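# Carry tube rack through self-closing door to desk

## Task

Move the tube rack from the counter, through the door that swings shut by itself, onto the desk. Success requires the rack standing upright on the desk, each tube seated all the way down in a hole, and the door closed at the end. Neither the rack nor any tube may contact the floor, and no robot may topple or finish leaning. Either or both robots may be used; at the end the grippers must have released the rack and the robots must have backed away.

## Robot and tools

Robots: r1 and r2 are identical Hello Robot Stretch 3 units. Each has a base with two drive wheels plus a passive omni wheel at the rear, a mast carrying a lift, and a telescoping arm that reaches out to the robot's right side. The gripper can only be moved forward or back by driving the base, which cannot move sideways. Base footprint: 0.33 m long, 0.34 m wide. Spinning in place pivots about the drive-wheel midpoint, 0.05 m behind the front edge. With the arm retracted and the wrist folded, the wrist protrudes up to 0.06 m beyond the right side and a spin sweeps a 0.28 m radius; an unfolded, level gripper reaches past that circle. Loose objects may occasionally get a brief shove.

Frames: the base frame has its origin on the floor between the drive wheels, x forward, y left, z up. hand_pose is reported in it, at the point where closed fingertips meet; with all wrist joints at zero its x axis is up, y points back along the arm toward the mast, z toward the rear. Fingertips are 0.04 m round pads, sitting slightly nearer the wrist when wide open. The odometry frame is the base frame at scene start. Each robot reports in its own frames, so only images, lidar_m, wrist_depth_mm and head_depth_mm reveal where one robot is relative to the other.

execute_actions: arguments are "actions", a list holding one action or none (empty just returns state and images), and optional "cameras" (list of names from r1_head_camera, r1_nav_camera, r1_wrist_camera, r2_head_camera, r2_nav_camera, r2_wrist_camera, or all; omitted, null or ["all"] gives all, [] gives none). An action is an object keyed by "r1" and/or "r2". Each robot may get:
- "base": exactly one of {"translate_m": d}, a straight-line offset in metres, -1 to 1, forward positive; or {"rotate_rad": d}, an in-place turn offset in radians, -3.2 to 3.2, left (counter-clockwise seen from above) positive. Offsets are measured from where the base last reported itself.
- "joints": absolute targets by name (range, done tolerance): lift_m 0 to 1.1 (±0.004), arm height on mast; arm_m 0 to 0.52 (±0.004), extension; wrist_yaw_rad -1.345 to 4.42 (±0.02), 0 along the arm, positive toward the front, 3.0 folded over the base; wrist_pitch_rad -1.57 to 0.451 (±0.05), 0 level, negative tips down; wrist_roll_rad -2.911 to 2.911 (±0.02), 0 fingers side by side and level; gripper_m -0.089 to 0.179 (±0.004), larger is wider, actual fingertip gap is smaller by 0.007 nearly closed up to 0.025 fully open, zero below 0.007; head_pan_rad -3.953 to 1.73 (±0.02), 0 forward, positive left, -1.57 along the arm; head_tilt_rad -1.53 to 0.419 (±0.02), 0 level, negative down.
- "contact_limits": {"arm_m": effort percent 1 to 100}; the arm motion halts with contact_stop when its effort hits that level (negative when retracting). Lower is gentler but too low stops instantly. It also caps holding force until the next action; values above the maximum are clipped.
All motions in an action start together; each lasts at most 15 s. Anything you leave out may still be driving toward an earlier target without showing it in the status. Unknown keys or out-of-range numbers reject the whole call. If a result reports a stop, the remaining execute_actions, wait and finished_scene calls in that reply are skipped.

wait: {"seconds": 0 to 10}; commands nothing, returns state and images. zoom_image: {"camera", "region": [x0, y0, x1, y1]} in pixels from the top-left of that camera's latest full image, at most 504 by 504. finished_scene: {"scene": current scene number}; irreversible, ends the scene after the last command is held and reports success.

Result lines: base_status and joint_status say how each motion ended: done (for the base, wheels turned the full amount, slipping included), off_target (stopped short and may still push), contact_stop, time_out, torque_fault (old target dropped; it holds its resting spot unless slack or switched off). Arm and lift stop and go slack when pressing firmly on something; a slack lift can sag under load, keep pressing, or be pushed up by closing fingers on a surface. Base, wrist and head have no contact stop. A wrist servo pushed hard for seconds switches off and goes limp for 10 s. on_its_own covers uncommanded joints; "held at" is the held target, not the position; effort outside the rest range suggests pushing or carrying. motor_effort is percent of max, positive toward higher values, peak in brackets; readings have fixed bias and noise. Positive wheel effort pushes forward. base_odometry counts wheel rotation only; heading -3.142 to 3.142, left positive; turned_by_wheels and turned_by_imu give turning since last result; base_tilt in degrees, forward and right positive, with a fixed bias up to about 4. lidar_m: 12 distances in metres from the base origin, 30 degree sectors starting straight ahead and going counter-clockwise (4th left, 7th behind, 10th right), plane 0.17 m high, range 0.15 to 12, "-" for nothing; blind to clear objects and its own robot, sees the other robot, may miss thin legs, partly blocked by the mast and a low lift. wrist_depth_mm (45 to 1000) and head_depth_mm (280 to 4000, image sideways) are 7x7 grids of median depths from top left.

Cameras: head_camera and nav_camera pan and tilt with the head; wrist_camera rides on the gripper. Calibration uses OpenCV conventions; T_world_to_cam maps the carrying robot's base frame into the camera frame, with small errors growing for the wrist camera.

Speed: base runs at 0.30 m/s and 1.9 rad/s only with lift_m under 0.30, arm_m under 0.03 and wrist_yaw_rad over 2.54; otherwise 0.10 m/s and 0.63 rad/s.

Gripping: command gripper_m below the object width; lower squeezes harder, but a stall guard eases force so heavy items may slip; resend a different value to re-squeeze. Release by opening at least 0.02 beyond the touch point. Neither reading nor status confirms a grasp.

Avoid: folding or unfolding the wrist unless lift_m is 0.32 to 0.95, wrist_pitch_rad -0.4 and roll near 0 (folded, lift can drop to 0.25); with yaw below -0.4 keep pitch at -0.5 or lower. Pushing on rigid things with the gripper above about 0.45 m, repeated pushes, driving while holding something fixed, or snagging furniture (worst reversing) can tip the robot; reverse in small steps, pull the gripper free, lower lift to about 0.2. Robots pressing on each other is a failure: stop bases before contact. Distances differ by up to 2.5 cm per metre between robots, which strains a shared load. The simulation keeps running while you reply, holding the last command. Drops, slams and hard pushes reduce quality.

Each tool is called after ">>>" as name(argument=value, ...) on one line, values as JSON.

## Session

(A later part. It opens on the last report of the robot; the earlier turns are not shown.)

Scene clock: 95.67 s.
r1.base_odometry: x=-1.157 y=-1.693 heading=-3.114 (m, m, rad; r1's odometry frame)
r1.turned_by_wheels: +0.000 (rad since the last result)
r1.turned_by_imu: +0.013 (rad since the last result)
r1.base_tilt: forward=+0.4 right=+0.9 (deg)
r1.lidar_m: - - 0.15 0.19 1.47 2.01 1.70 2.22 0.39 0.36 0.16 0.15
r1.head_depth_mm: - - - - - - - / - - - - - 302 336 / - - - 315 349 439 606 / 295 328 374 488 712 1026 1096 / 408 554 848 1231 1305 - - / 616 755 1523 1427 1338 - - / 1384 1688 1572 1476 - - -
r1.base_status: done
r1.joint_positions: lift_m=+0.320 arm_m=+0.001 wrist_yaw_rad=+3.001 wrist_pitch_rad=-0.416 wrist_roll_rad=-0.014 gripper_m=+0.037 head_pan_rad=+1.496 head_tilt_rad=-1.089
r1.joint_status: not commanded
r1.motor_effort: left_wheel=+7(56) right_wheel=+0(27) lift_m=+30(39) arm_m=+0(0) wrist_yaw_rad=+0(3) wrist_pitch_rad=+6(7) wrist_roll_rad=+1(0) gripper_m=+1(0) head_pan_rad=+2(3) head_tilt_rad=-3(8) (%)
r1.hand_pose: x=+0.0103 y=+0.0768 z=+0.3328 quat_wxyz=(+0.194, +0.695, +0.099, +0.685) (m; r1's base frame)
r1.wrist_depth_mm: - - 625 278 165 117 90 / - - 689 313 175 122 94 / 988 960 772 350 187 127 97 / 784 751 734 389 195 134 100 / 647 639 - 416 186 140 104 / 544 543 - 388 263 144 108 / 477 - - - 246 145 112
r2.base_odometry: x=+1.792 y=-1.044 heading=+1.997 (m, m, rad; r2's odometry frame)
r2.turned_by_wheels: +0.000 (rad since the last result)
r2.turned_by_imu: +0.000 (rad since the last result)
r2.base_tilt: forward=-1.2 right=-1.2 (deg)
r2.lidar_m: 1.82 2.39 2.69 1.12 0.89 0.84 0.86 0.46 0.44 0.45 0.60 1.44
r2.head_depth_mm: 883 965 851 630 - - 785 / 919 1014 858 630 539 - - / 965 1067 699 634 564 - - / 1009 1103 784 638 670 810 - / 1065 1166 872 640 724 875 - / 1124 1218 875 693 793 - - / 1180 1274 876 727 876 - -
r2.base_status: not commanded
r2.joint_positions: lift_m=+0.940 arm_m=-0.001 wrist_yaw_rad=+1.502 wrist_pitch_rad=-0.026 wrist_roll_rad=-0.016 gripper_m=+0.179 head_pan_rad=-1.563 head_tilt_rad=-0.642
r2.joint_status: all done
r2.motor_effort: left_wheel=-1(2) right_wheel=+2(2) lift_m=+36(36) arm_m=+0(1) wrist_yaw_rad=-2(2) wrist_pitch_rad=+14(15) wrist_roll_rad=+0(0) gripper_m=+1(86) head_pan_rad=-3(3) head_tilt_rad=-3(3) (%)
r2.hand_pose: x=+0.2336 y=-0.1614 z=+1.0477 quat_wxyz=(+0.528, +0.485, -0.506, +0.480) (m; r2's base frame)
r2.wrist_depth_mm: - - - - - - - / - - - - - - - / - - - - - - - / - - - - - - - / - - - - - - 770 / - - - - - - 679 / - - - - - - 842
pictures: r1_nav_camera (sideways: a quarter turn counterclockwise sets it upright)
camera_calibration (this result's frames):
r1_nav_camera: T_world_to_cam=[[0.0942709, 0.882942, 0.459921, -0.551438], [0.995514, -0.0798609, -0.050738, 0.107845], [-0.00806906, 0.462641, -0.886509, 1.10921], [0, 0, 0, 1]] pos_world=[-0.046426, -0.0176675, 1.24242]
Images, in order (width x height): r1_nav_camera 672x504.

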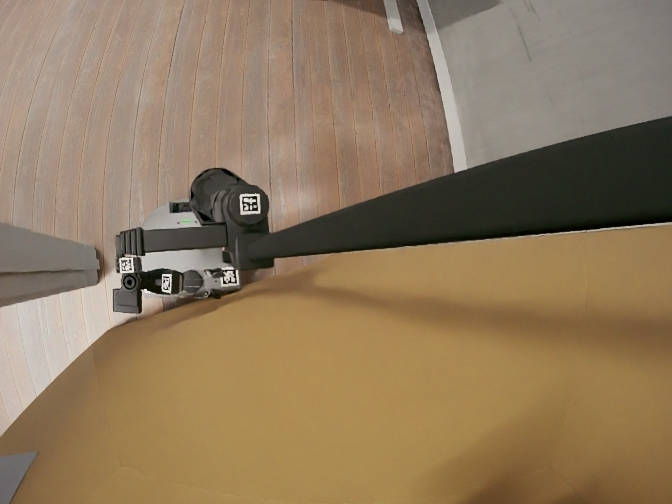

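>>> execute_actions(actions=[{"r1":{"base":{"translate_m":0.3}},"r2":{"joints":{"wrist_yaw_rad":0,"wrist_pitch_rad":0.02,"wrist_roll_rad":0,"lift_m":0.86}}}], cameras=["r1_nav_camera","r2_head_camera","r2_wrist_camera"])

Scene clock: 106.20 s.
r1.base_odometry: x=-1.457 y=-1.701 heading=-3.114 (m, m, rad; r1's odometry frame)
r1.turned_by_wheels: +0.000 (rad since the last result)
r1.turned_by_imu: +0.002 (rad since the last result)
r1.base_tilt: forward=+0.4 right=+0.9 (deg)
r1.lidar_m: 0.17 0.15 0.15 0.18 0.34 2.03 2.00 0.51 0.48 1.26 1.23 0.27
r1.head_depth_mm: - - - - 294 356 549 / - - - - 323 462 854 / - - - 304 398 658 1096 / - - - 351 536 993 1117 / - - 324 454 827 - - / - 304 392 642 1109 - - / - 346 524 763 - - -
r1.base_status: done
r1.joint_positions: lift_m=+0.320 arm_m=+0.001 wrist_yaw_rad=+3.001 wrist_pitch_rad=-0.416 wrist_roll_rad=-0.014 gripper_m=+0.037 head_pan_rad=+1.496 head_tilt_rad=-1.089
r1.joint_status: not commanded
r1.motor_effort: left_wheel=+7(58) right_wheel=+0(4) lift_m=+30(30) arm_m=-1(1) wrist_yaw_rad=-1(0) wrist_pitch_rad=+6(6) wrist_roll_rad=+1(1) gripper_m=+0(0) head_pan_rad=+1(2) head_tilt_rad=-6(6) (%)
r1.hand_pose: x=+0.0103 y=+0.0768 z=+0.3328 quat_wxyz=(+0.194, +0.695, +0.099, +0.685) (m; r1's base frame)
r1.wrist_depth_mm: 596 - 284 227 186 157 135 / - - 313 249 200 168 143 / 980 723 353 276 219 180 153 / 780 750 405 311 237 195 163 / 643 624 - 347 247 211 174 / 553 542 - 372 322 227 189 / 473 - - - 330 245 203
r2.base_odometry: x=+1.792 y=-1.044 heading=+1.997 (m, m, rad; r2's odometry frame)
r2.turned_by_wheels: +0.000 (rad since the last result)
r2.turned_by_imu: -0.001 (rad since the last result)
r2.base_tilt: forward=-1.1 right=-1.2 (deg)
r2.lidar_m: 1.82 2.38 1.15 1.19 0.89 0.84 0.86 0.47 0.44 0.45 0.59 1.44
r2.head_depth_mm: 882 966 855 632 522 596 - / 921 1014 857 633 551 646 - / 966 1066 696 636 567 - - / 1006 1101 787 636 660 853 1100 / 1067 1168 867 653 744 911 1158 / 1118 1217 876 696 811 1031 1212 / 1179 1274 879 726 905 1178 1223
r2.base_status: not commanded
r2.joint_positions: lift_m=+0.860 arm_m=-0.001 wrist_yaw_rad=+0.002 wrist_pitch_rad=-0.004 wrist_roll_rad=-0.007 gripper_m=+0.179 head_pan_rad=-1.563 head_tilt_rad=-0.642
r2.joint_status: all done
r2.motor_effort: left_wheel=-2(1) right_wheel=+1(2) lift_m=+20(31) arm_m=+0(0) wrist_yaw_rad=-2(3) wrist_pitch_rad=+14(16) wrist_roll_rad=+4(5) gripper_m=+0(0) head_pan_rad=-3(3) head_tilt_rad=-3(3) (%)
r2.hand_pose: x=-0.0209 y=-0.3999 z=+0.9739 quat_wxyz=(+0.710, +0.003, -0.704, -0.001) (m; r2's base frame)
r2.wrist_depth_mm: - - - 881 774 683 615 / - - - 904 778 706 609 / - - - 937 792 717 654 / 749 717 705 446 578 678 626 / 467 413 377 369 369 378 355 / 562 366 292 251 248 248 260 / 545 424 331 256 210 190 179
pictures: r1_nav_camera (sideways: a quarter turn counterclockwise sets it upright), r2_head_camera (sideways: a quarter turn clockwise sets it upright), r2_wrist_camera
camera_calibration (this result's frames):
r1_nav_camera: T_world_to_cam=[[0.0942708, 0.882942, 0.459921, -0.551438], [0.995514, -0.0798608, -0.0507381, 0.107845], [-0.00806911, 0.462641, -0.886509, 1.10921], [0, 0, 0, 1]] pos_world=[-0.046426, -0.0176675, 1.24242]
r2_head_camera: T_world_to_cam=[[0.0256973, 0.597895, -0.801162, 1.06508], [0.999097, 0.011766, 0.0408268, -0.0573086], [0.0338366, -0.801488, -0.597053, 0.737953], [0, 0, 0, 1]] pos_world=[0.00491738, -0.0446708, 1.29624]
r2_wrist_camera: T_world_to_cam=[[-0.999165, -0.0307891, 0.0268563, -0.0597909], [-0.0316535, 0.167758, -0.98532, 1.06106], [0.0258318, -0.985347, -0.168592, -0.0689476], [0, 0, 0, 1]] pos_world=[-0.0243735, -0.24778, 1.03547]
Images, in order (width x height): r1_nav_camera 672x504, r2_head_camera 896x504, r2_wrist_camera 644x364.

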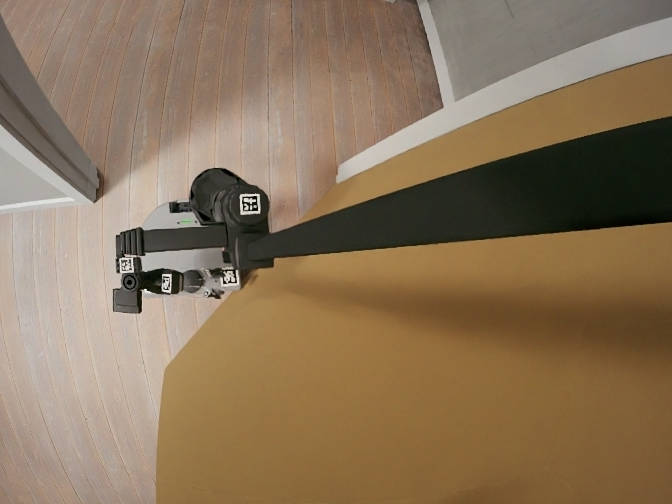

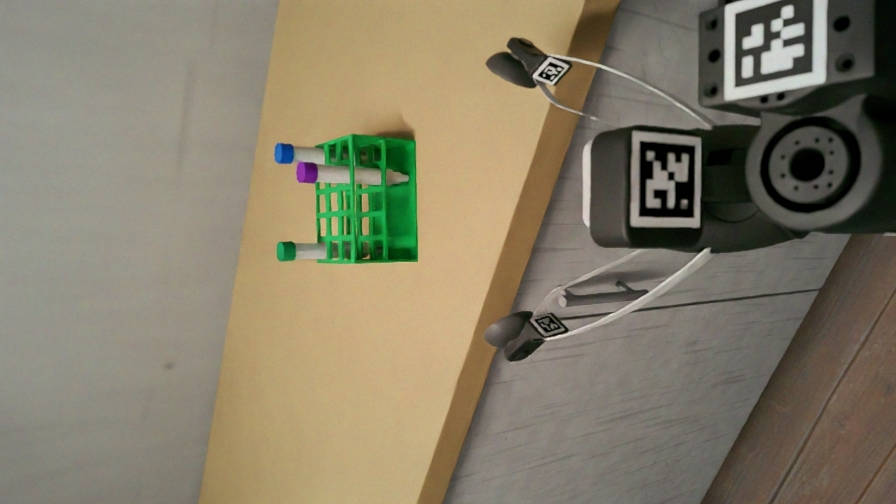

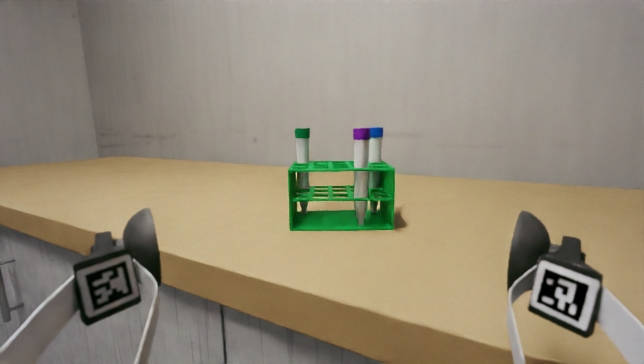

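>>> execute_actions(actions=[{"r1":{"base":{"translate_m":0.2}},"r2":{"base":{"translate_m":-0.012},"joints":{"arm_m":0.16,"lift_m":0.85}}}], cameras=["r2_head_camera","r2_wrist_camera"])

Scene clock: 118.90 s.
r1.base_odometry: x=-1.657 y=-1.707 heading=-3.114 (m, m, rad; r1's odometry frame)
r1.turned_by_wheels: +0.000 (rad since the last result)
r1.turned_by_imu: +0.002 (rad since the last result)
r1.base_tilt: forward=+0.4 right=+0.8 (deg)
r1.lidar_m: 0.21 0.17 0.17 0.18 0.27 2.02 2.21 0.63 0.73 1.18 1.30 2.18
r1.head_depth_mm: - - - - 315 443 1076 / - - - - 348 556 1093 / - - - 307 413 745 1114 / - - - 333 513 963 1114 / - - 299 389 667 - - / - - 321 469 719 - - / - 292 365 493 - - -
r1.base_status: done
r1.joint_positions: lift_m=+0.320 arm_m=+0.001 wrist_yaw_rad=+3.001 wrist_pitch_rad=-0.416 wrist_roll_rad=-0.014 gripper_m=+0.037 head_pan_rad=+1.496 head_tilt_rad=-1.089
r1.joint_status: not commanded
r1.motor_effort: left_wheel=+7(39) right_wheel=+1(5) lift_m=+30(31) arm_m=-1(0) wrist_yaw_rad=-1(1) wrist_pitch_rad=+6(6) wrist_roll_rad=+1(1) gripper_m=+0(1) head_pan_rad=+2(2) head_tilt_rad=-7(6) (%)
r1.hand_pose: x=+0.0103 y=+0.0768 z=+0.3328 quat_wxyz=(+0.194, +0.695, +0.099, +0.685) (m; r1's base frame)
r1.wrist_depth_mm: 376 - 253 218 189 170 152 / 442 - 276 237 208 182 162 / 544 438 312 267 225 198 175 / 696 522 351 297 250 218 188 / 649 583 - 334 266 240 206 / 547 538 - 371 334 262 226 / 466 - - - 362 287 249
r2.base_odometry: x=+1.797 y=-1.055 heading=+1.997 (m, m, rad; r2's odometry frame)
r2.turned_by_wheels: +0.000 (rad since the last result)
r2.turned_by_imu: -0.001 (rad since the last result)
r2.base_tilt: forward=-1.1 right=-1.2 (deg)
r2.lidar_m: 1.83 2.39 1.29 1.28 0.88 0.83 0.85 0.46 0.44 0.45 0.59 1.42
r2.head_depth_mm: 875 959 853 654 - 639 740 / 919 1005 857 684 - 681 805 / 963 1060 697 - - 740 900 / 1003 1107 707 661 675 811 1011 / 1055 1160 870 640 713 899 1161 / 1108 1203 869 671 799 1015 1211 / 1181 1265 882 727 896 1163 1215
r2.base_status: done
r2.joint_positions: lift_m=+0.850 arm_m=+0.160 wrist_yaw_rad=+0.001 wrist_pitch_rad=-0.004 wrist_roll_rad=-0.007 gripper_m=+0.179 head_pan_rad=-1.563 head_tilt_rad=-0.642
r2.joint_status: all done
r2.motor_effort: left_wheel=-2(9) right_wheel=+2(3) lift_m=+20(20) arm_m=+2(3) wrist_yaw_rad=-1(2) wrist_pitch_rad=+14(14) wrist_roll_rad=+4(4) gripper_m=+0(0) head_pan_rad=-2(2) head_tilt_rad=-3(3) (%)
r2.hand_pose: x=-0.0212 y=-0.5609 z=+0.9640 quat_wxyz=(+0.710, +0.002, -0.704, -0.001) (m; r2's base frame)
r2.wrist_depth_mm: - - 834 709 626 573 507 / - - 886 742 651 567 519 / - - 912 752 648 584 521 / 682 681 560 282 460 577 527 / 351 383 289 311 275 350 329 / 251 220 227 226 225 227 241 / 169 177 176 176 173 173 164
pictures: r2_head_camera (sideways: a quarter turn clockwise sets it upright), r2_wrist_camera
camera_calibration (this result's frames):
r2_head_camera: T_world_to_cam=[[0.0257031, 0.598023, -0.801067, 1.06496], [0.999097, 0.0117481, 0.0408275, -0.0573095], [0.0338268, -0.801393, -0.597181, 0.73812], [0, 0, 0, 1]] pos_world=[0.00491687, -0.0446699, 1.29623]
r2_wrist_camera: T_world_to_cam=[[-0.999215, -0.029564, 0.0263825, -0.0636483], [-0.0309718, 0.167444, -0.985395, 1.0782], [0.0247146, -0.985438, -0.168228, -0.229628], [0, 0, 0, 1]] pos_world=[-0.0245293, -0.408705, 1.0255]
Images, in order (width x height): r2_head_camera 896x504, r2_wrist_camera 644x364.

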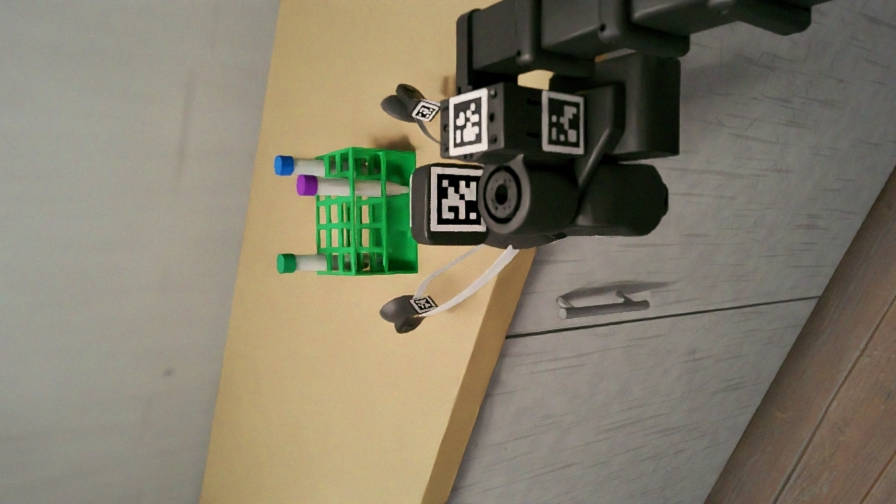

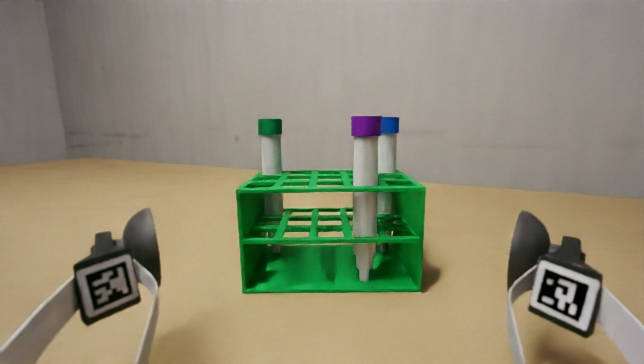

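>>> execute_actions(actions=[{"r1":{"base":{"rotate_rad":0.8}},"r2":{"joints":{"arm_m":0.255,"lift_m":0.84}}}], cameras=["r1_nav_camera","r2_head_camera","r2_wrist_camera"])

Scene clock: 129.37 s.
r1.base_odometry: x=-1.657 y=-1.707 heading=-2.314 (m, m, rad; r1's odometry frame)
r1.turned_by_wheels: +0.800 (rad since the last result)
r1.turned_by_imu: +0.810 (rad since the last result)
r1.base_tilt: forward=+0.4 right=+0.8 (deg)
r1.lidar_m: - - 0.15 0.23 2.45 0.72 0.63 1.07 1.18 0.21 0.15 -
r1.head_depth_mm: - - - - - - - / - - - - - - - / 342 355 369 377 369 385 404 / 827 990 1182 1363 1267 1055 766 / 2010 1798 1600 1436 1302 - - / 2022 1780 1585 1419 1336 - - / 2043 1772 1590 1462 - - -
r1.base_status: done
r1.joint_positions: lift_m=+0.320 arm_m=+0.001 wrist_yaw_rad=+3.000 wrist_pitch_rad=-0.416 wrist_roll_rad=-0.014 gripper_m=+0.037 head_pan_rad=+1.496 head_tilt_rad=-1.089
r1.joint_status: not commanded
r1.motor_effort: left_wheel=-2(14) right_wheel=+7(31) lift_m=+30(30) arm_m=-1(0) wrist_yaw_rad=+0(3) wrist_pitch_rad=+6(6) wrist_roll_rad=+1(1) gripper_m=+0(0) head_pan_rad=+1(1) head_tilt_rad=-7(5) (%)
r1.hand_pose: x=+0.0104 y=+0.0768 z=+0.3329 quat_wxyz=(+0.194, +0.695, +0.099, +0.685) (m; r1's base frame)
r1.wrist_depth_mm: - - - 490 160 95 68 / - - - 555 167 98 69 / 989 998 965 647 172 100 70 / 789 781 763 698 178 103 71 / 644 628 - 592 153 105 73 / 544 543 - 483 229 106 74 / 475 - - - 204 103 75
r2.base_odometry: x=+1.797 y=-1.055 heading=+1.997 (m, m, rad; r2's odometry frame)
r2.turned_by_wheels: +0.000 (rad since the last result)
r2.turned_by_imu: -0.001 (rad since the last result)
r2.base_tilt: forward=-1.1 right=-1.2 (deg)
r2.lidar_m: 1.83 2.40 1.18 1.28 0.88 0.83 0.85 0.46 0.44 0.45 0.59 1.42
r2.head_depth_mm: 875 962 855 678 - 628 741 / 916 1009 878 - 584 665 807 / 959 1060 688 - 630 725 899 / 1002 1096 805 615 667 805 1017 / 1059 1165 870 638 713 893 1161 / 1116 1210 872 664 803 1017 1213 / 1174 1270 875 726 892 1170 1220
r2.base_status: not commanded
r2.joint_positions: lift_m=+0.840 arm_m=+0.255 wrist_yaw_rad=+0.001 wrist_pitch_rad=-0.004 wrist_roll_rad=-0.007 gripper_m=+0.179 head_pan_rad=-1.563 head_tilt_rad=-0.642
r2.joint_status: all done
r2.motor_effort: left_wheel=-2(2) right_wheel=+2(2) lift_m=+20(20) arm_m=+1(3) wrist_yaw_rad=-1(1) wrist_pitch_rad=+14(14) wrist_roll_rad=+4(4) gripper_m=+0(1) head_pan_rad=-3(3) head_tilt_rad=-3(3) (%)
r2.hand_pose: x=-0.0212 y=-0.6559 z=+0.9540 quat_wxyz=(+0.710, +0.002, -0.704, -0.001) (m; r2's base frame)
r2.wrist_depth_mm: - 873 731 640 557 491 440 / - 917 747 653 559 510 456 / - 938 749 682 118 520 456 / 611 597 174 496 122 500 467 / 317 124 170 194 125 133 301 / 230 123 143 143 127 127 218 / 154 154 149 155 147 144 151
pictures: r1_nav_camera (sideways: a quarter turn counterclockwise sets it upright), r2_head_camera (sideways: a quarter turn clockwise sets it upright), r2_wrist_camera
camera_calibration (this result's frames):
r1_nav_camera: T_world_to_cam=[[0.0939031, 0.882975, 0.459931, -0.551449], [0.995547, -0.0794461, -0.0507381, 0.107845], [-0.00826076, 0.462648, -0.886504, 1.10921], [0, 0, 0, 1]] pos_world=[-0.0464186, -0.0176886, 1.24242]
r2_head_camera: T_world_to_cam=[[0.0257031, 0.598026, -0.801065, 1.06495], [0.999097, 0.011748, 0.0408275, -0.0573095], [0.0338268, -0.801391, -0.597184, 0.738124], [0, 0, 0, 1]] pos_world=[0.00491687, -0.0446699, 1.29623]
r2_wrist_camera: T_world_to_cam=[[-0.999216, -0.0295429, 0.026372, -0.0661746], [-0.0309569, 0.167403, -0.985402, 1.08424], [0.0246969, -0.985446, -0.168186, -0.324972], [0, 0, 0, 1]] pos_world=[-0.0245321, -0.503702, 1.0155]
Images, in order (width x height): r1_nav_camera 672x504, r2_head_camera 896x504, r2_wrist_camera 644x364.

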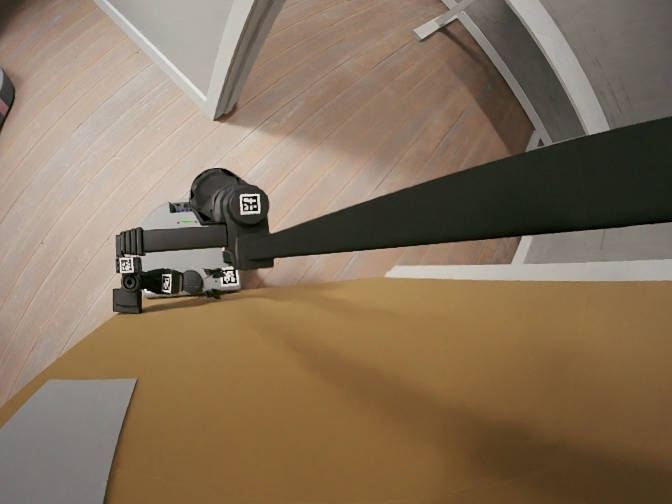

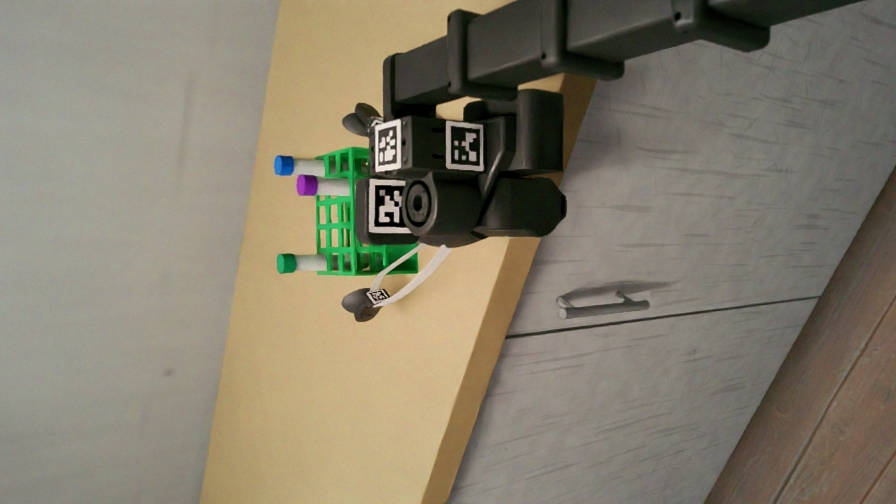

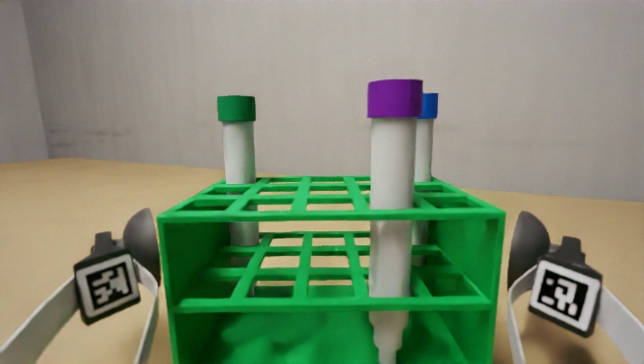

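>>> execute_actions(actions=[{"r1":{"base":{"translate_m":0.22}},"r2":{"joints":{"arm_m":0.267,"lift_m":0.835}}}], cameras=[])

>>> execute_actions(actions=[{"r1":{"base":{"rotate_rad":0.45}},"r2":{"joints":{"gripper_m":0.07}}}], cameras=["r1_nav_camera","r2_head_camera","r2_wrist_camera"])

Scene clock: 140.07 s.
r1.base_odometry: x=-1.805 y=-1.869 heading=-2.314 (m, m, rad; r1's odometry frame)
r1.turned_by_wheels: +0.000 (rad since the last result)
r1.turned_by_imu: +0.002 (rad since the last result)
r1.base_tilt: forward=+0.4 right=+0.8 (deg)
r1.lidar_m: - - 0.15 0.18 2.65 2.36 0.85 1.33 1.32 2.21 0.22 0.15
r1.head_depth_mm: - - - - - - 298 / - - - - - 320 387 / - - - 308 359 486 754 / - 300 338 439 654 1013 1115 / 324 401 570 994 1282 - - / 507 816 1540 1441 1335 - - / 1974 1768 1585 1472 - - -
r1.base_status: done
r1.joint_positions: lift_m=+0.320 arm_m=+0.001 wrist_yaw_rad=+2.999 wrist_pitch_rad=-0.416 wrist_roll_rad=-0.014 gripper_m=+0.037 head_pan_rad=+1.496 head_tilt_rad=-1.089
r1.joint_status: not commanded
r1.motor_effort: left_wheel=+8(50) right_wheel=+1(20) lift_m=+30(30) arm_m=+0(1) wrist_yaw_rad=+1(0) wrist_pitch_rad=+6(6) wrist_roll_rad=+0(1) gripper_m=+1(0) head_pan_rad=+1(2) head_tilt_rad=-6(7) (%)
r1.hand_pose: x=+0.0106 y=+0.0767 z=+0.3328 quat_wxyz=(+0.195, +0.695, +0.098, +0.685) (m; r1's base frame)
r1.wrist_depth_mm: - - 522 262 170 126 100 / - - 612 288 182 132 104 / 979 959 701 322 195 141 108 / 796 765 731 363 206 146 113 / 633 642 - 402 200 155 118 / 542 541 - 380 278 161 123 / 471 - - - 264 164 129
r2.base_odometry: x=+1.797 y=-1.055 heading=+1.997 (m, m, rad; r2's odometry frame)
r2.turned_by_wheels: +0.000 (rad since the last result)
r2.turned_by_imu: -0.001 (rad since the last result)
r2.base_tilt: forward=-1.1 right=-1.2 (deg)
r2.lidar_m: 1.83 2.40 1.42 1.50 0.89 0.83 0.85 0.46 0.44 0.45 0.59 1.42
r2.head_depth_mm: 877 961 850 682 - 628 745 / 917 1010 900 - 575 667 806 / 960 1061 860 - 626 730 903 / 1003 1103 861 615 667 803 1021 / 1054 1160 895 640 713 898 1161 / 1111 1213 870 690 799 1012 1212 / 1176 1275 880 728 889 1167 1210
r2.base_status: not commanded
r2.joint_positions: lift_m=+0.837 arm_m=+0.267 wrist_yaw_rad=+0.001 wrist_pitch_rad=+0.018 wrist_roll_rad=-0.007 gripper_m=+0.179 head_pan_rad=-1.563 head_tilt_rad=-0.642
r2.joint_status: lift_m contact_stop (moved -0.003 of -0.005); the others done
r2.on_its_own: lift_m is slack since a contact_stop, until your next command for it
r2.motor_effort: left_wheel=-3(2) right_wheel=+1(2) lift_m=+28(28) arm_m=+2(2) wrist_yaw_rad=-1(0) wrist_pitch_rad=+1(13) wrist_roll_rad=+4(4) gripper_m=+0(1) head_pan_rad=-2(3) head_tilt_rad=-2(3) (%)
r2.hand_pose: x=-0.0212 y=-0.6683 z=+0.9562 quat_wxyz=(+0.710, -0.006, -0.704, +0.006) (m; r2's base frame)
r2.wrist_depth_mm: - 904 735 631 558 489 441 / - 917 752 645 540 501 450 / - 942 742 675 112 502 457 / 707 700 486 635 137 513 465 / 339 125 148 189 117 127 324 / 241 122 149 165 125 128 230 / 159 158 148 152 127 141 154
pictures: none
No camera images: the call's "cameras" was empty. Leave "cameras" out to get every camera's image.

not run: a stop came earlier in this reply.

Gripper body touched the counter; raise slightly.

>>> execute_actions(actions=[{"r1":{"base":{"rotate_rad":0.45}},"r2":{"joints":{"lift_m":0.845,"gripper_m":0.07}}}], cameras=["r1_nav_camera","r2_head_camera","r2_wrist_camera"])

Scene clock: 146.50 s.
r1.base_odometry: x=-1.805 y=-1.868 heading=-1.864 (m, m, rad; r1's odometry frame)
r1.turned_by_wheels: +0.450 (rad since the last result)
r1.turned_by_imu: +0.412 (rad since the last result)
r1.base_tilt: forward=+0.4 right=+0.9 (deg)
r1.lidar_m: - - 0.15 0.62 2.79 0.84 1.16 1.31 2.06 0.19 0.15 -
r1.head_depth_mm: 315 306 - - - - - / 504 447 403 367 346 335 322 / 2048 1703 1063 850 705 605 531 / 2046 1780 1603 1439 1309 1214 1099 / 2034 1790 1583 1439 1298 - - / 2041 1788 1584 1428 1338 - - / 2029 1762 1604 - - - -
r1.base_status: done
r1.joint_positions: lift_m=+0.320 arm_m=+0.001 wrist_yaw_rad=+2.998 wrist_pitch_rad=-0.416 wrist_roll_rad=-0.013 gripper_m=+0.037 head_pan_rad=+1.499 head_tilt_rad=-1.091
r1.joint_status: not commanded
r1.motor_effort: left_wheel=-2(28) right_wheel=+11(48) lift_m=+26(30) arm_m=-1(1) wrist_yaw_rad=+2(5) wrist_pitch_rad=+6(8) wrist_roll_rad=+0(0) gripper_m=+0(0) head_pan_rad=-1(2) head_tilt_rad=-5(6) (%)
r1.hand_pose: x=+0.0110 y=+0.0767 z=+0.3331 quat_wxyz=(+0.195, +0.696, +0.097, +0.684) (m; r1's base frame)
r1.wrist_depth_mm: - - - - 280 141 93 / - - - - 285 141 94 / 988 - 955 936 289 143 94 / 786 777 745 758 292 144 95 / 637 638 - 621 230 145 95 / 546 532 - 546 364 146 96 / 473 - - - 309 137 96
r2.base_odometry: x=+1.797 y=-1.055 heading=+1.997 (m, m, rad; r2's odometry frame)
r2.turned_by_wheels: +0.000 (rad since the last result)
r2.turned_by_imu: -0.001 (rad since the last result)
r2.base_tilt: forward=-1.1 right=-1.2 (deg)
r2.lidar_m: 1.82 2.40 1.41 1.43 0.88 0.83 0.85 0.46 0.44 0.45 0.59 1.42
r2.head_depth_mm: 877 965 852 679 - 633 738 / 917 1010 897 - 571 665 806 / 958 1062 735 - 622 730 896 / 1006 1102 786 616 669 804 1015 / 1055 1161 870 641 713 901 1157 / 1114 1213 870 687 800 1018 1218 / 1179 1268 878 729 893 1166 1213
r2.base_status: not commanded
r2.joint_positions: lift_m=+0.845 arm_m=+0.267 wrist_yaw_rad=+0.001 wrist_pitch_rad=+0.004 wrist_roll_rad=-0.007 gripper_m=+0.075 head_pan_rad=-1.563 head_tilt_rad=-0.642
r2.joint_status: gripper_m off_target (ended at +0.075, target +0.070); the others done
r2.motor_effort: left_wheel=-3(2) right_wheel=+2(2) lift_m=+36(39) arm_m=+2(3) wrist_yaw_rad=+0(1) wrist_pitch_rad=+9(10) wrist_roll_rad=+4(4) gripper_m=-31(100) head_pan_rad=-3(2) head_tilt_rad=-3(3) (%)
r2.hand_pose: x=-0.0212 y=-0.6681 z=+0.9602 quat_wxyz=(+0.710, -0.001, -0.704, +0.001) (m; r2's base frame)
r2.wrist_depth_mm: - 868 723 613 549 486 434 / - 929 757 638 556 492 446 / - 963 764 651 129 510 452 / 684 661 549 637 149 512 458 / 341 377 165 195 135 270 322 / 229 - 149 154 136 137 220 / 181 171 157 165 155 160 166
pictures: r1_nav_camera (sideways: a quarter turn counterclockwise sets it upright), r2_head_camera (sideways: a quarter turn clockwise sets it upright), r2_wrist_camera
camera_calibration (this result's frames):
r1_nav_camera: T_world_to_cam=[[0.0913853, 0.883907, 0.458648, -0.549762], [0.995768, -0.0766271, -0.0507305, 0.107833], [-0.00969623, 0.461343, -0.887169, 1.11008], [0, 0, 0, 1]] pos_world=[-0.0463731, -0.0179268, 1.24245]
r2_head_camera: T_world_to_cam=[[0.0257022, 0.59814, -0.80098, 1.06484], [0.999097, 0.0117422, 0.0408281, -0.0573103], [0.0338261, -0.801306, -0.597298, 0.738272], [0, 0, 0, 1]] pos_world=[0.00491686, -0.0446691, 1.29622]
r2_wrist_camera: T_world_to_cam=[[-0.999213, -0.0293386, 0.0267009, -0.0668781], [-0.0310559, 0.159737, -0.986671, 1.08852], [0.0246825, -0.986724, -0.160522, -0.34416], [0, 0, 0, 1]] pos_world=[-0.0245256, -0.51543, 1.02056]
Images, in order (width x height): r1_nav_camera 672x504, r2_head_camera 896x504, r2_wrist_camera 644x364.

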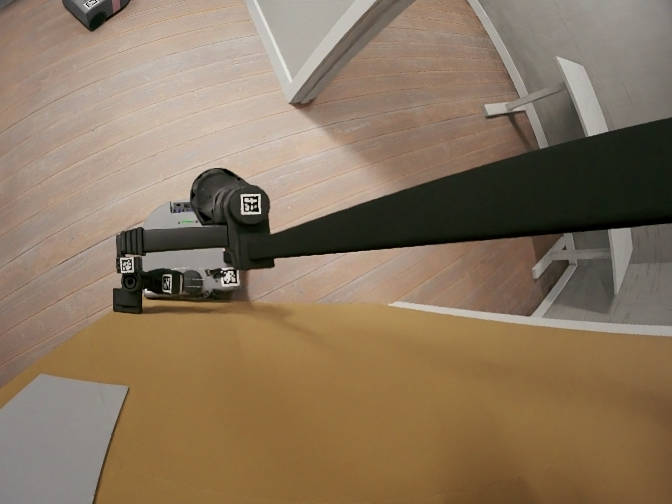

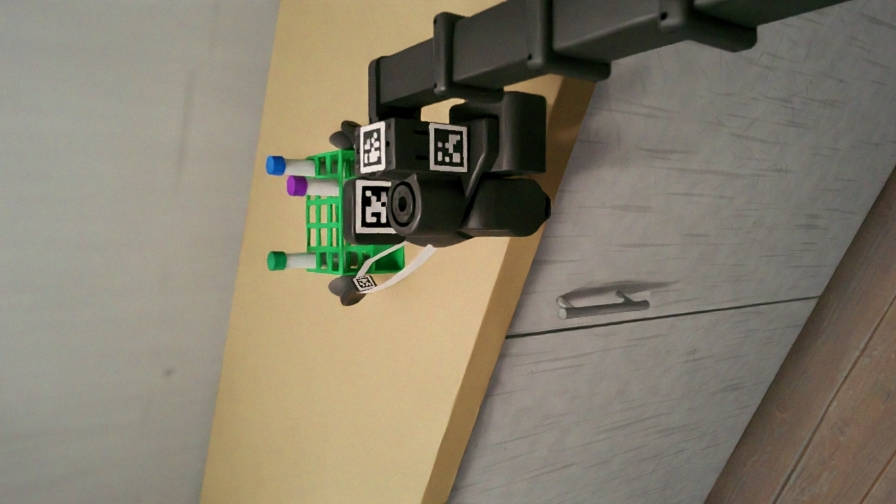

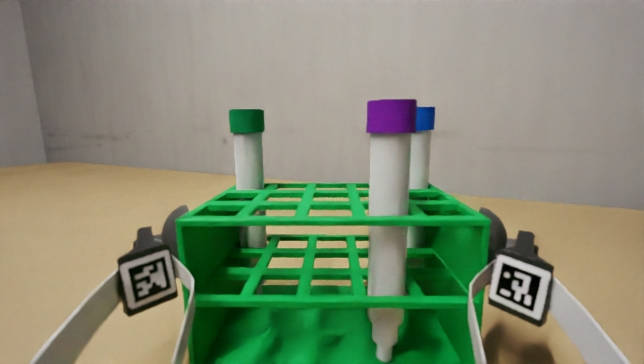

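>>> execute_actions(actions=[{"r1":{"base":{"translate_m":0.3}},"r2":{"joints":{"lift_m":0.88,"gripper_m":0.04}}}], cameras=["r1_nav_camera","r2_head_camera","r2_wrist_camera"])

Scene clock: 155.90 s.
r1.base_odometry: x=-1.892 y=-2.156 heading=-1.864 (m, m, rad; r1's odometry frame)
r1.turned_by_wheels: +0.000 (rad since the last result)
r1.turned_by_imu: +0.004 (rad since the last result)
r1.base_tilt: forward=+0.4 right=+0.8 (deg)
r1.lidar_m: - - 0.15 0.19 2.90 1.11 1.33 1.60 2.26 1.86 0.19 0.15
r1.head_depth_mm: - - - - - - - / - - - - - 309 355 / - - - 309 355 466 685 / - 309 355 466 688 972 1103 / 355 467 688 1314 1309 - - / 686 1714 1595 1426 1337 - - / 2024 1786 1601 - - - -
r1.base_status: done
r1.joint_positions: lift_m=+0.320 arm_m=+0.001 wrist_yaw_rad=+2.998 wrist_pitch_rad=-0.416 wrist_roll_rad=-0.013 gripper_m=+0.037 head_pan_rad=+1.499 head_tilt_rad=-1.091
r1.joint_status: not commanded
r1.motor_effort: left_wheel=+11(59) right_wheel=+0(31) lift_m=+26(26) arm_m=-1(1) wrist_yaw_rad=+3(2) wrist_pitch_rad=+6(6) wrist_roll_rad=+0(0) gripper_m=+1(1) head_pan_rad=+1(0) head_tilt_rad=-6(5) (%)
r1.hand_pose: x=+0.0109 y=+0.0767 z=+0.3330 quat_wxyz=(+0.195, +0.696, +0.098, +0.684) (m; r1's base frame)
r1.wrist_depth_mm: - - 620 266 167 121 95 / - - 721 297 178 128 99 / 985 980 844 332 191 133 102 / 775 759 734 372 200 140 107 / 652 630 - 408 193 148 111 / 543 536 - 380 269 153 115 / 468 - - - 257 156 121
r2.base_odometry: x=+1.797 y=-1.055 heading=+1.997 (m, m, rad; r2's odometry frame)
r2.turned_by_wheels: +0.000 (rad since the last result)
r2.turned_by_imu: -0.001 (rad since the last result)
r2.base_tilt: forward=-1.1 right=-1.2 (deg)
r2.lidar_m: 1.83 2.39 1.69 1.87 0.89 0.83 0.85 0.46 0.44 0.45 0.59 1.42
r2.head_depth_mm: 877 958 895 - 540 624 728 / 916 1005 957 - 550 665 802 / 954 1051 653 - 610 726 902 / 1003 1098 697 627 663 803 1018 / 1057 1154 865 638 711 897 1175 / 1112 1210 872 688 806 1014 1210 / 1169 1272 875 726 892 1166 1211
r2.base_status: not commanded
r2.joint_positions: lift_m=+0.880 arm_m=+0.267 wrist_yaw_rad=+0.001 wrist_pitch_rad=-0.008 wrist_roll_rad=-0.007 gripper_m=+0.062 head_pan_rad=-1.563 head_tilt_rad=-0.642
r2.joint_status: gripper_m off_target (ended at +0.062, target +0.040); the others done
r2.on_its_own: gripper_m is held at +0.060, not at your +0.040, by its stall guard, which is still easing
r2.motor_effort: left_wheel=-2(2) right_wheel=+2(2) lift_m=+37(38) arm_m=+1(1) wrist_yaw_rad=-1(1) wrist_pitch_rad=+15(16) wrist_roll_rad=+4(4) gripper_m=-35(100) head_pan_rad=-2(2) head_tilt_rad=-3(2) (%)
r2.hand_pose: x=-0.0212 y=-0.6678 z=+0.9923 quat_wxyz=(+0.710, +0.003, -0.704, -0.003) (m; r2's base frame)
r2.wrist_depth_mm: - 865 744 627 550 482 437 / - 923 765 646 557 492 441 / - 947 773 662 130 508 452 / 826 807 660 643 151 520 463 / 429 470 165 196 135 357 401 / 290 - 149 154 137 137 277 / 225 219 158 165 156 204 211
pictures: r1_nav_camera (sideways: a quarter turn counterclockwise sets it upright), r2_head_camera (sideways: a quarter turn clockwise sets it upright), r2_wrist_camera
camera_calibration (this result's frames):
r1_nav_camera: T_world_to_cam=[[0.0913905, 0.883904, 0.458651, -0.549767], [0.995768, -0.0766328, -0.0507306, 0.107833], [-0.00969323, 0.461346, -0.887167, 1.11008], [0, 0, 0, 1]] pos_world=[-0.0463732, -0.0179263, 1.24245]
r2_head_camera: T_world_to_cam=[[0.0257023, 0.59814, -0.80098, 1.06484], [0.999097, 0.0117421, 0.0408281, -0.0573103], [0.033826, -0.801306, -0.597298, 0.738272], [0, 0, 0, 1]] pos_world=[0.00491686, -0.0446691, 1.29622]
r2_wrist_camera: T_world_to_cam=[[-0.999213, -0.0296358, 0.0263735, -0.0676006], [-0.0310606, 0.170851, -0.984807, 1.1257], [0.0246796, -0.984851, -0.171637, -0.326458], [0, 0, 0, 1]] pos_world=[-0.0245258, -0.515843, 1.05435]
Images, in order (width x height): r1_nav_camera 672x504, r2_head_camera 896x504, r2_wrist_camera 644x364.

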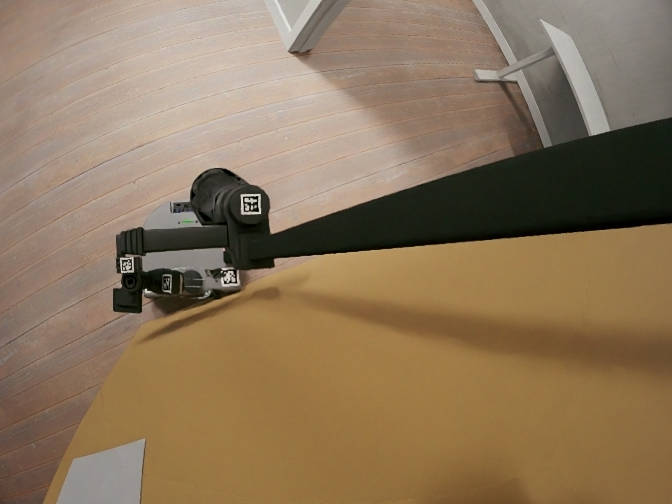

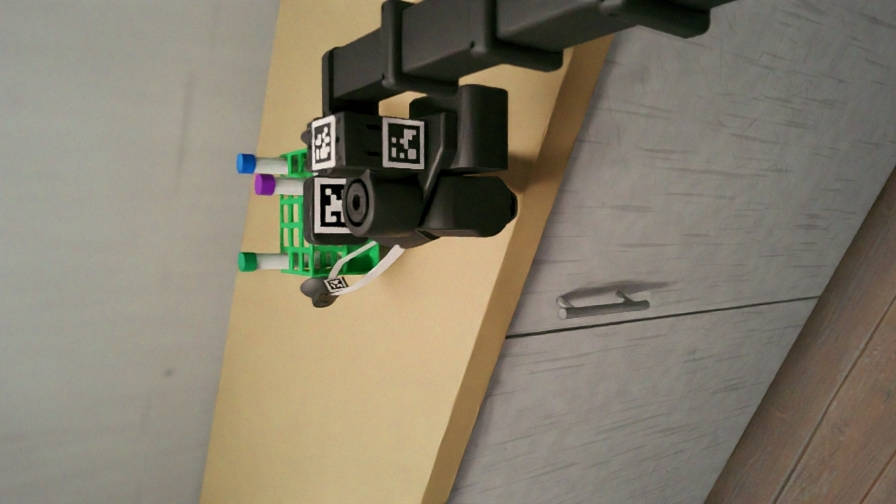

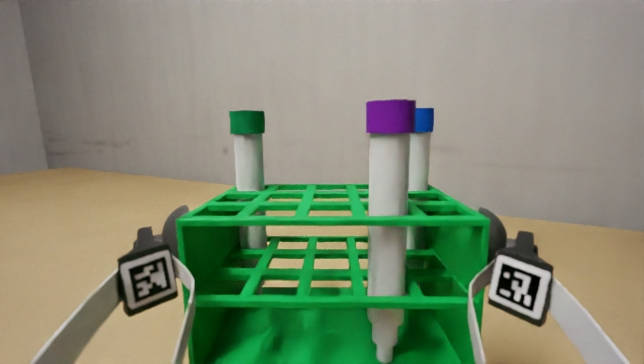

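>>> execute_actions(actions=[{"r1":{"base":{"rotate_rad":0.4}},"r2":{"joints":{"arm_m":0.0,"gripper_m":0.068,"lift_m":0.9}}}], cameras=["r2_wrist_camera"])

>>> execute_actions(actions=[{"r1":{"base":{"translate_m":0.15}},"r2":{"base":{"rotate_rad":1.45},"joints":{"wrist_yaw_rad":1.57,"head_pan_rad":0,"head_tilt_rad":-0.7}}}], cameras=["r1_nav_camera","r2_nav_camera","r2_wrist_camera"])

Scene clock: 171.63 s.
r1.base_odometry: x=-1.892 y=-2.156 heading=-1.464 (m, m, rad; r1's odometry frame)
r1.turned_by_wheels: +0.400 (rad since the last result)
r1.turned_by_imu: +0.356 (rad since the last result)
r1.base_tilt: forward=+0.3 right=+0.8 (deg)
r1.lidar_m: - - 0.15 0.53 1.13 1.10 1.59 2.22 1.92 0.19 0.15 -
r1.head_depth_mm: 304 - - - - - - / 440 400 368 348 335 330 314 / 2021 1721 899 756 648 572 511 / 2010 1788 1600 1431 1308 1218 1048 / 2043 1782 1594 1443 1303 - - / 2013 1764 1599 1420 1341 - - / 2011 1772 1581 - - - -
r1.base_status: done
r1.joint_positions: lift_m=+0.320 arm_m=+0.001 wrist_yaw_rad=+2.999 wrist_pitch_rad=-0.416 wrist_roll_rad=-0.012 gripper_m=+0.037 head_pan_rad=+1.500 head_tilt_rad=-1.092
r1.joint_status: not commanded
r1.motor_effort: left_wheel=-2(25) right_wheel=+12(57) lift_m=+25(26) arm_m=-1(1) wrist_yaw_rad=+1(8) wrist_pitch_rad=+6(7) wrist_roll_rad=+0(1) gripper_m=+0(1) head_pan_rad=+0(0) head_tilt_rad=-4(6) (%)
r1.hand_pose: x=+0.0108 y=+0.0767 z=+0.3331 quat_wxyz=(+0.195, +0.696, +0.098, +0.684) (m; r1's base frame)
r1.wrist_depth_mm: - - - - 262 134 90 / - - - - 267 135 91 / 975 972 946 907 272 136 91 / 784 773 772 723 276 138 92 / 636 640 - 615 220 139 92 / 547 544 - 544 346 140 93 / 475 - - - 294 132 94
r2.base_odometry: x=+1.797 y=-1.055 heading=+1.997 (m, m, rad; r2's odometry frame)
r2.turned_by_wheels: +0.000 (rad since the last result)
r2.turned_by_imu: -0.002 (rad since the last result)
r2.base_tilt: forward=-1.2 right=-1.2 (deg)
r2.lidar_m: 1.83 2.39 1.64 1.85 0.88 0.83 0.85 0.46 0.44 0.45 0.59 1.42
r2.head_depth_mm: 877 960 849 629 515 - - / 914 1010 857 457 530 - - / 957 1059 867 431 - - - / 1005 1102 863 451 660 833 1034 / 1062 1165 872 665 715 895 1164 / 1114 1214 874 690 800 1013 1207 / 1179 1270 877 726 888 1163 1209
r2.base_status: not commanded
r2.joint_positions: lift_m=+0.900 arm_m=+0.000 wrist_yaw_rad=+0.001 wrist_pitch_rad=-0.009 wrist_roll_rad=-0.007 gripper_m=+0.083 head_pan_rad=-1.563 head_tilt_rad=-0.642
r2.joint_status: gripper_m off_target (ended at +0.083, target +0.068); the others done
r2.on_its_own: gripper_m is held at +0.082, not at your +0.068, by its stall guard, which is still easing
r2.motor_effort: left_wheel=-1(1) right_wheel=+2(2) lift_m=+37(37) arm_m=-2(1) wrist_yaw_rad=-1(1) wrist_pitch_rad=+16(16) wrist_roll_rad=+4(4) gripper_m=-16(100) head_pan_rad=-2(2) head_tilt_rad=-2(3) (%)
r2.hand_pose: x=-0.0213 y=-0.4012 z=+1.0120 quat_wxyz=(+0.710, +0.004, -0.704, -0.003) (m; r2's base frame)
r2.wrist_depth_mm: - - - 873 760 669 604 / - - - 900 785 692 622 / - - - 911 130 697 638 / 950 925 749 913 152 715 640 / 491 536 167 198 135 402 461 / 516 - 149 155 138 137 314 / 602 413 158 165 155 233 242
pictures: r2_wrist_camera
camera_calibration (this result's frames):
r2_wrist_camera: T_world_to_cam=[[-0.999222, -0.0293469, 0.0263409, -0.0601534], [-0.0310067, 0.171979, -0.984612, 1.09983], [0.0243653, -0.984663, -0.172756, -0.0593283], [0, 0, 0, 1]] pos_world=[-0.024559, -0.249332, 1.07424]
Images, in order (width x height): r2_wrist_camera 644x364.

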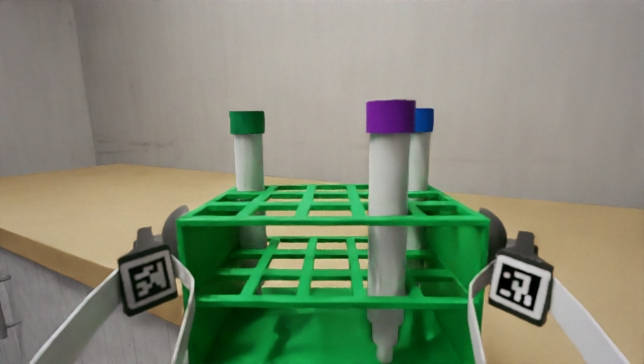

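Scene clock: 174.87 s.
r1.base_odometry: x=-1.876 y=-2.305 heading=-1.464 (m, m, rad; r1's odometry frame)
r1.turned_by_wheels: +0.000 (rad since the last result)
r1.turned_by_imu: +0.002 (rad since the last result)
r1.base_tilt: forward=+0.3 right=+0.9 (deg)
r1.lidar_m: - - 0.15 0.19 2.55 1.22 1.81 2.38 1.91 1.85 0.15 -
r1.head_depth_mm: - - - - - - - / - - - - - - - / - - 316 330 356 375 396 / 426 497 598 752 1008 946 873 / 2051 1788 1598 1437 1301 - - / 2011 1774 1589 1430 1344 - - / 2015 1774 1570 - - - -
r1.base_status: done
r1.joint_positions: lift_m=+0.320 arm_m=+0.001 wrist_yaw_rad=+2.999 wrist_pitch_rad=-0.416 wrist_roll_rad=-0.012 gripper_m=+0.037 head_pan_rad=+1.500 head_tilt_rad=-1.092
r1.joint_status: not commanded
r1.motor_effort: left_wheel=+9(48) right_wheel=+1(32) lift_m=+25(25) arm_m=-1(1) wrist_yaw_rad=+1(0) wrist_pitch_rad=+6(6) wrist_roll_rad=+0(1) gripper_m=+1(1) head_pan_rad=+0(0) head_tilt_rad=-4(5) (%)
r1.hand_pose: x=+0.0108 y=+0.0767 z=+0.3331 quat_wxyz=(+0.195, +0.696, +0.098, +0.684) (m; r1's base frame)
r1.wrist_depth_mm: - - - 344 149 95 70 / - - - 390 157 98 72 / 995 952 973 444 165 101 73 / 778 753 766 511 171 105 75 / 635 628 - 496 153 109 77 / 548 539 - 410 224 111 79 / 480 - - - 203 108 81
r2.base_odometry: x=+1.797 y=-1.055 heading=-2.837 (m, m, rad; r2's odometry frame)
r2.turned_by_wheels: +1.450 (rad since the last result)
r2.turned_by_imu: +1.438 (rad since the last result)
r2.base_tilt: forward=-1.1 right=-1.2 (deg)
r2.lidar_m: 1.79 0.92 0.83 0.84 0.48 0.44 0.44 0.54 1.06 1.80 2.19 1.83
r2.head_depth_mm: 1547 1739 1926 1892 317 320 1177 / 1598 1765 2010 1901 1622 1308 1168 / 1649 1857 2109 2018 1626 1370 1176 / 1711 1905 2171 2009 1613 1362 1178 / 1803 2109 2392 2031 1642 1382 1191 / 2648 2950 2658 2031 1634 1376 1182 / 2755 3124 2703 1481 1506 1382 1190
r2.base_status: done
r2.joint_positions: lift_m=+0.900 arm_m=+0.000 wrist_yaw_rad=+1.568 wrist_pitch_rad=-0.009 wrist_roll_rad=-0.007 gripper_m=+0.096 head_pan_rad=-0.007 head_tilt_rad=-0.691
r2.joint_status: all done
r2.on_its_own: gripper_m is held at +0.098, not at your +0.068, by its stall guard, which is still easing
r2.motor_effort: left_wheel=-2(9) right_wheel=+3(7) lift_m=+36(37) arm_m=-1(2) wrist_yaw_rad=+2(7) wrist_pitch_rad=+16(16) wrist_roll_rad=+4(4) gripper_m=-2(27) head_pan_rad=+3(36) head_tilt_rad=-3(8) (%)
r2.hand_pose: x=+0.2347 y=-0.1458 z=+1.0120 quat_wxyz=(+0.505, +0.500, -0.496, +0.499) (m; r2's base frame)
r2.wrist_depth_mm: 785 - - - - - - / 808 - - - - - - / 795 - - - 175 - - / 808 - - - 151 - - / 806 962 166 198 135 - - / 809 - 149 155 139 137 - / 794 - 158 165 155 - -
pictures: r1_nav_camera (sideways: a quarter turn counterclockwise sets it upright), r2_nav_camera (sideways: a quarter turn counterclockwise sets it upright), r2_wrist_camera
camera_calibration (this result's frames):
r1_nav_camera: T_world_to_cam=[[0.0906974, 0.8845, 0.45764, -0.548445], [0.995827, -0.0758681, -0.0507245, 0.107825], [-0.0101455, 0.460331, -0.88769, 1.11076], [0, 0, 0, 1]] pos_world=[-0.0463632, -0.0180371, 1.24247]
r2_nav_camera: T_world_to_cam=[[0.644891, 0.0169674, 0.764086, -0.962934], [0.0189101, -0.999802, 0.00624157, 0.0446987], [0.764041, 0.0104238, -0.645084, 0.793494], [0, 0, 0, 1]] pos_world=[0.0138807, 0.0527571, 1.24736]
r2_wrist_camera: T_world_to_cam=[[0.0263332, -0.99931, 0.0261838, -0.178867], [-0.172071, -0.0303331, -0.984617, 1.06744], [0.984732, 0.0214226, -0.172752, 0.107272], [0, 0, 0, 1]] pos_world=[0.0827525, -0.148663, 1.07424]
Images, in order (width x height): r1_nav_camera 672x504, r2_nav_camera 672x504, r2_wrist_camera 644x364.

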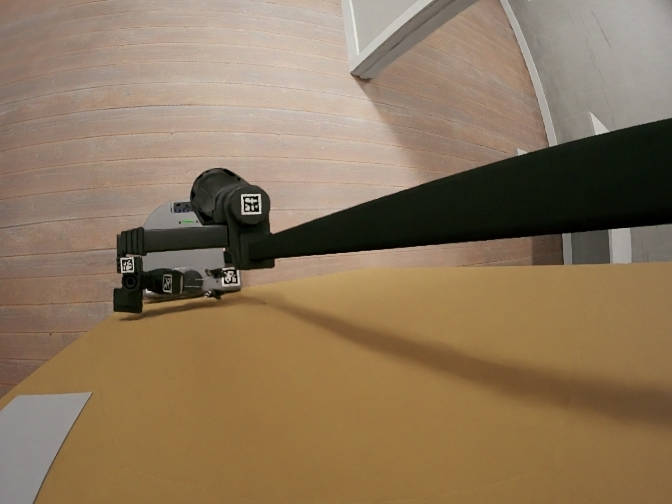

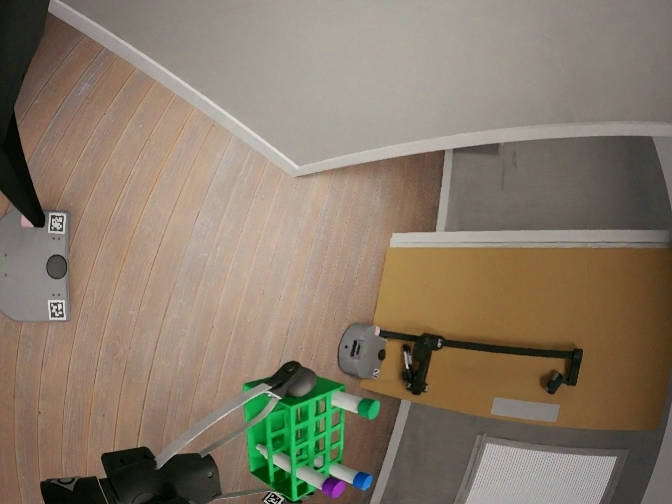

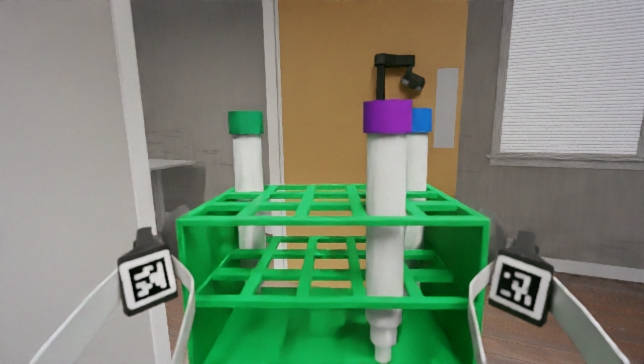

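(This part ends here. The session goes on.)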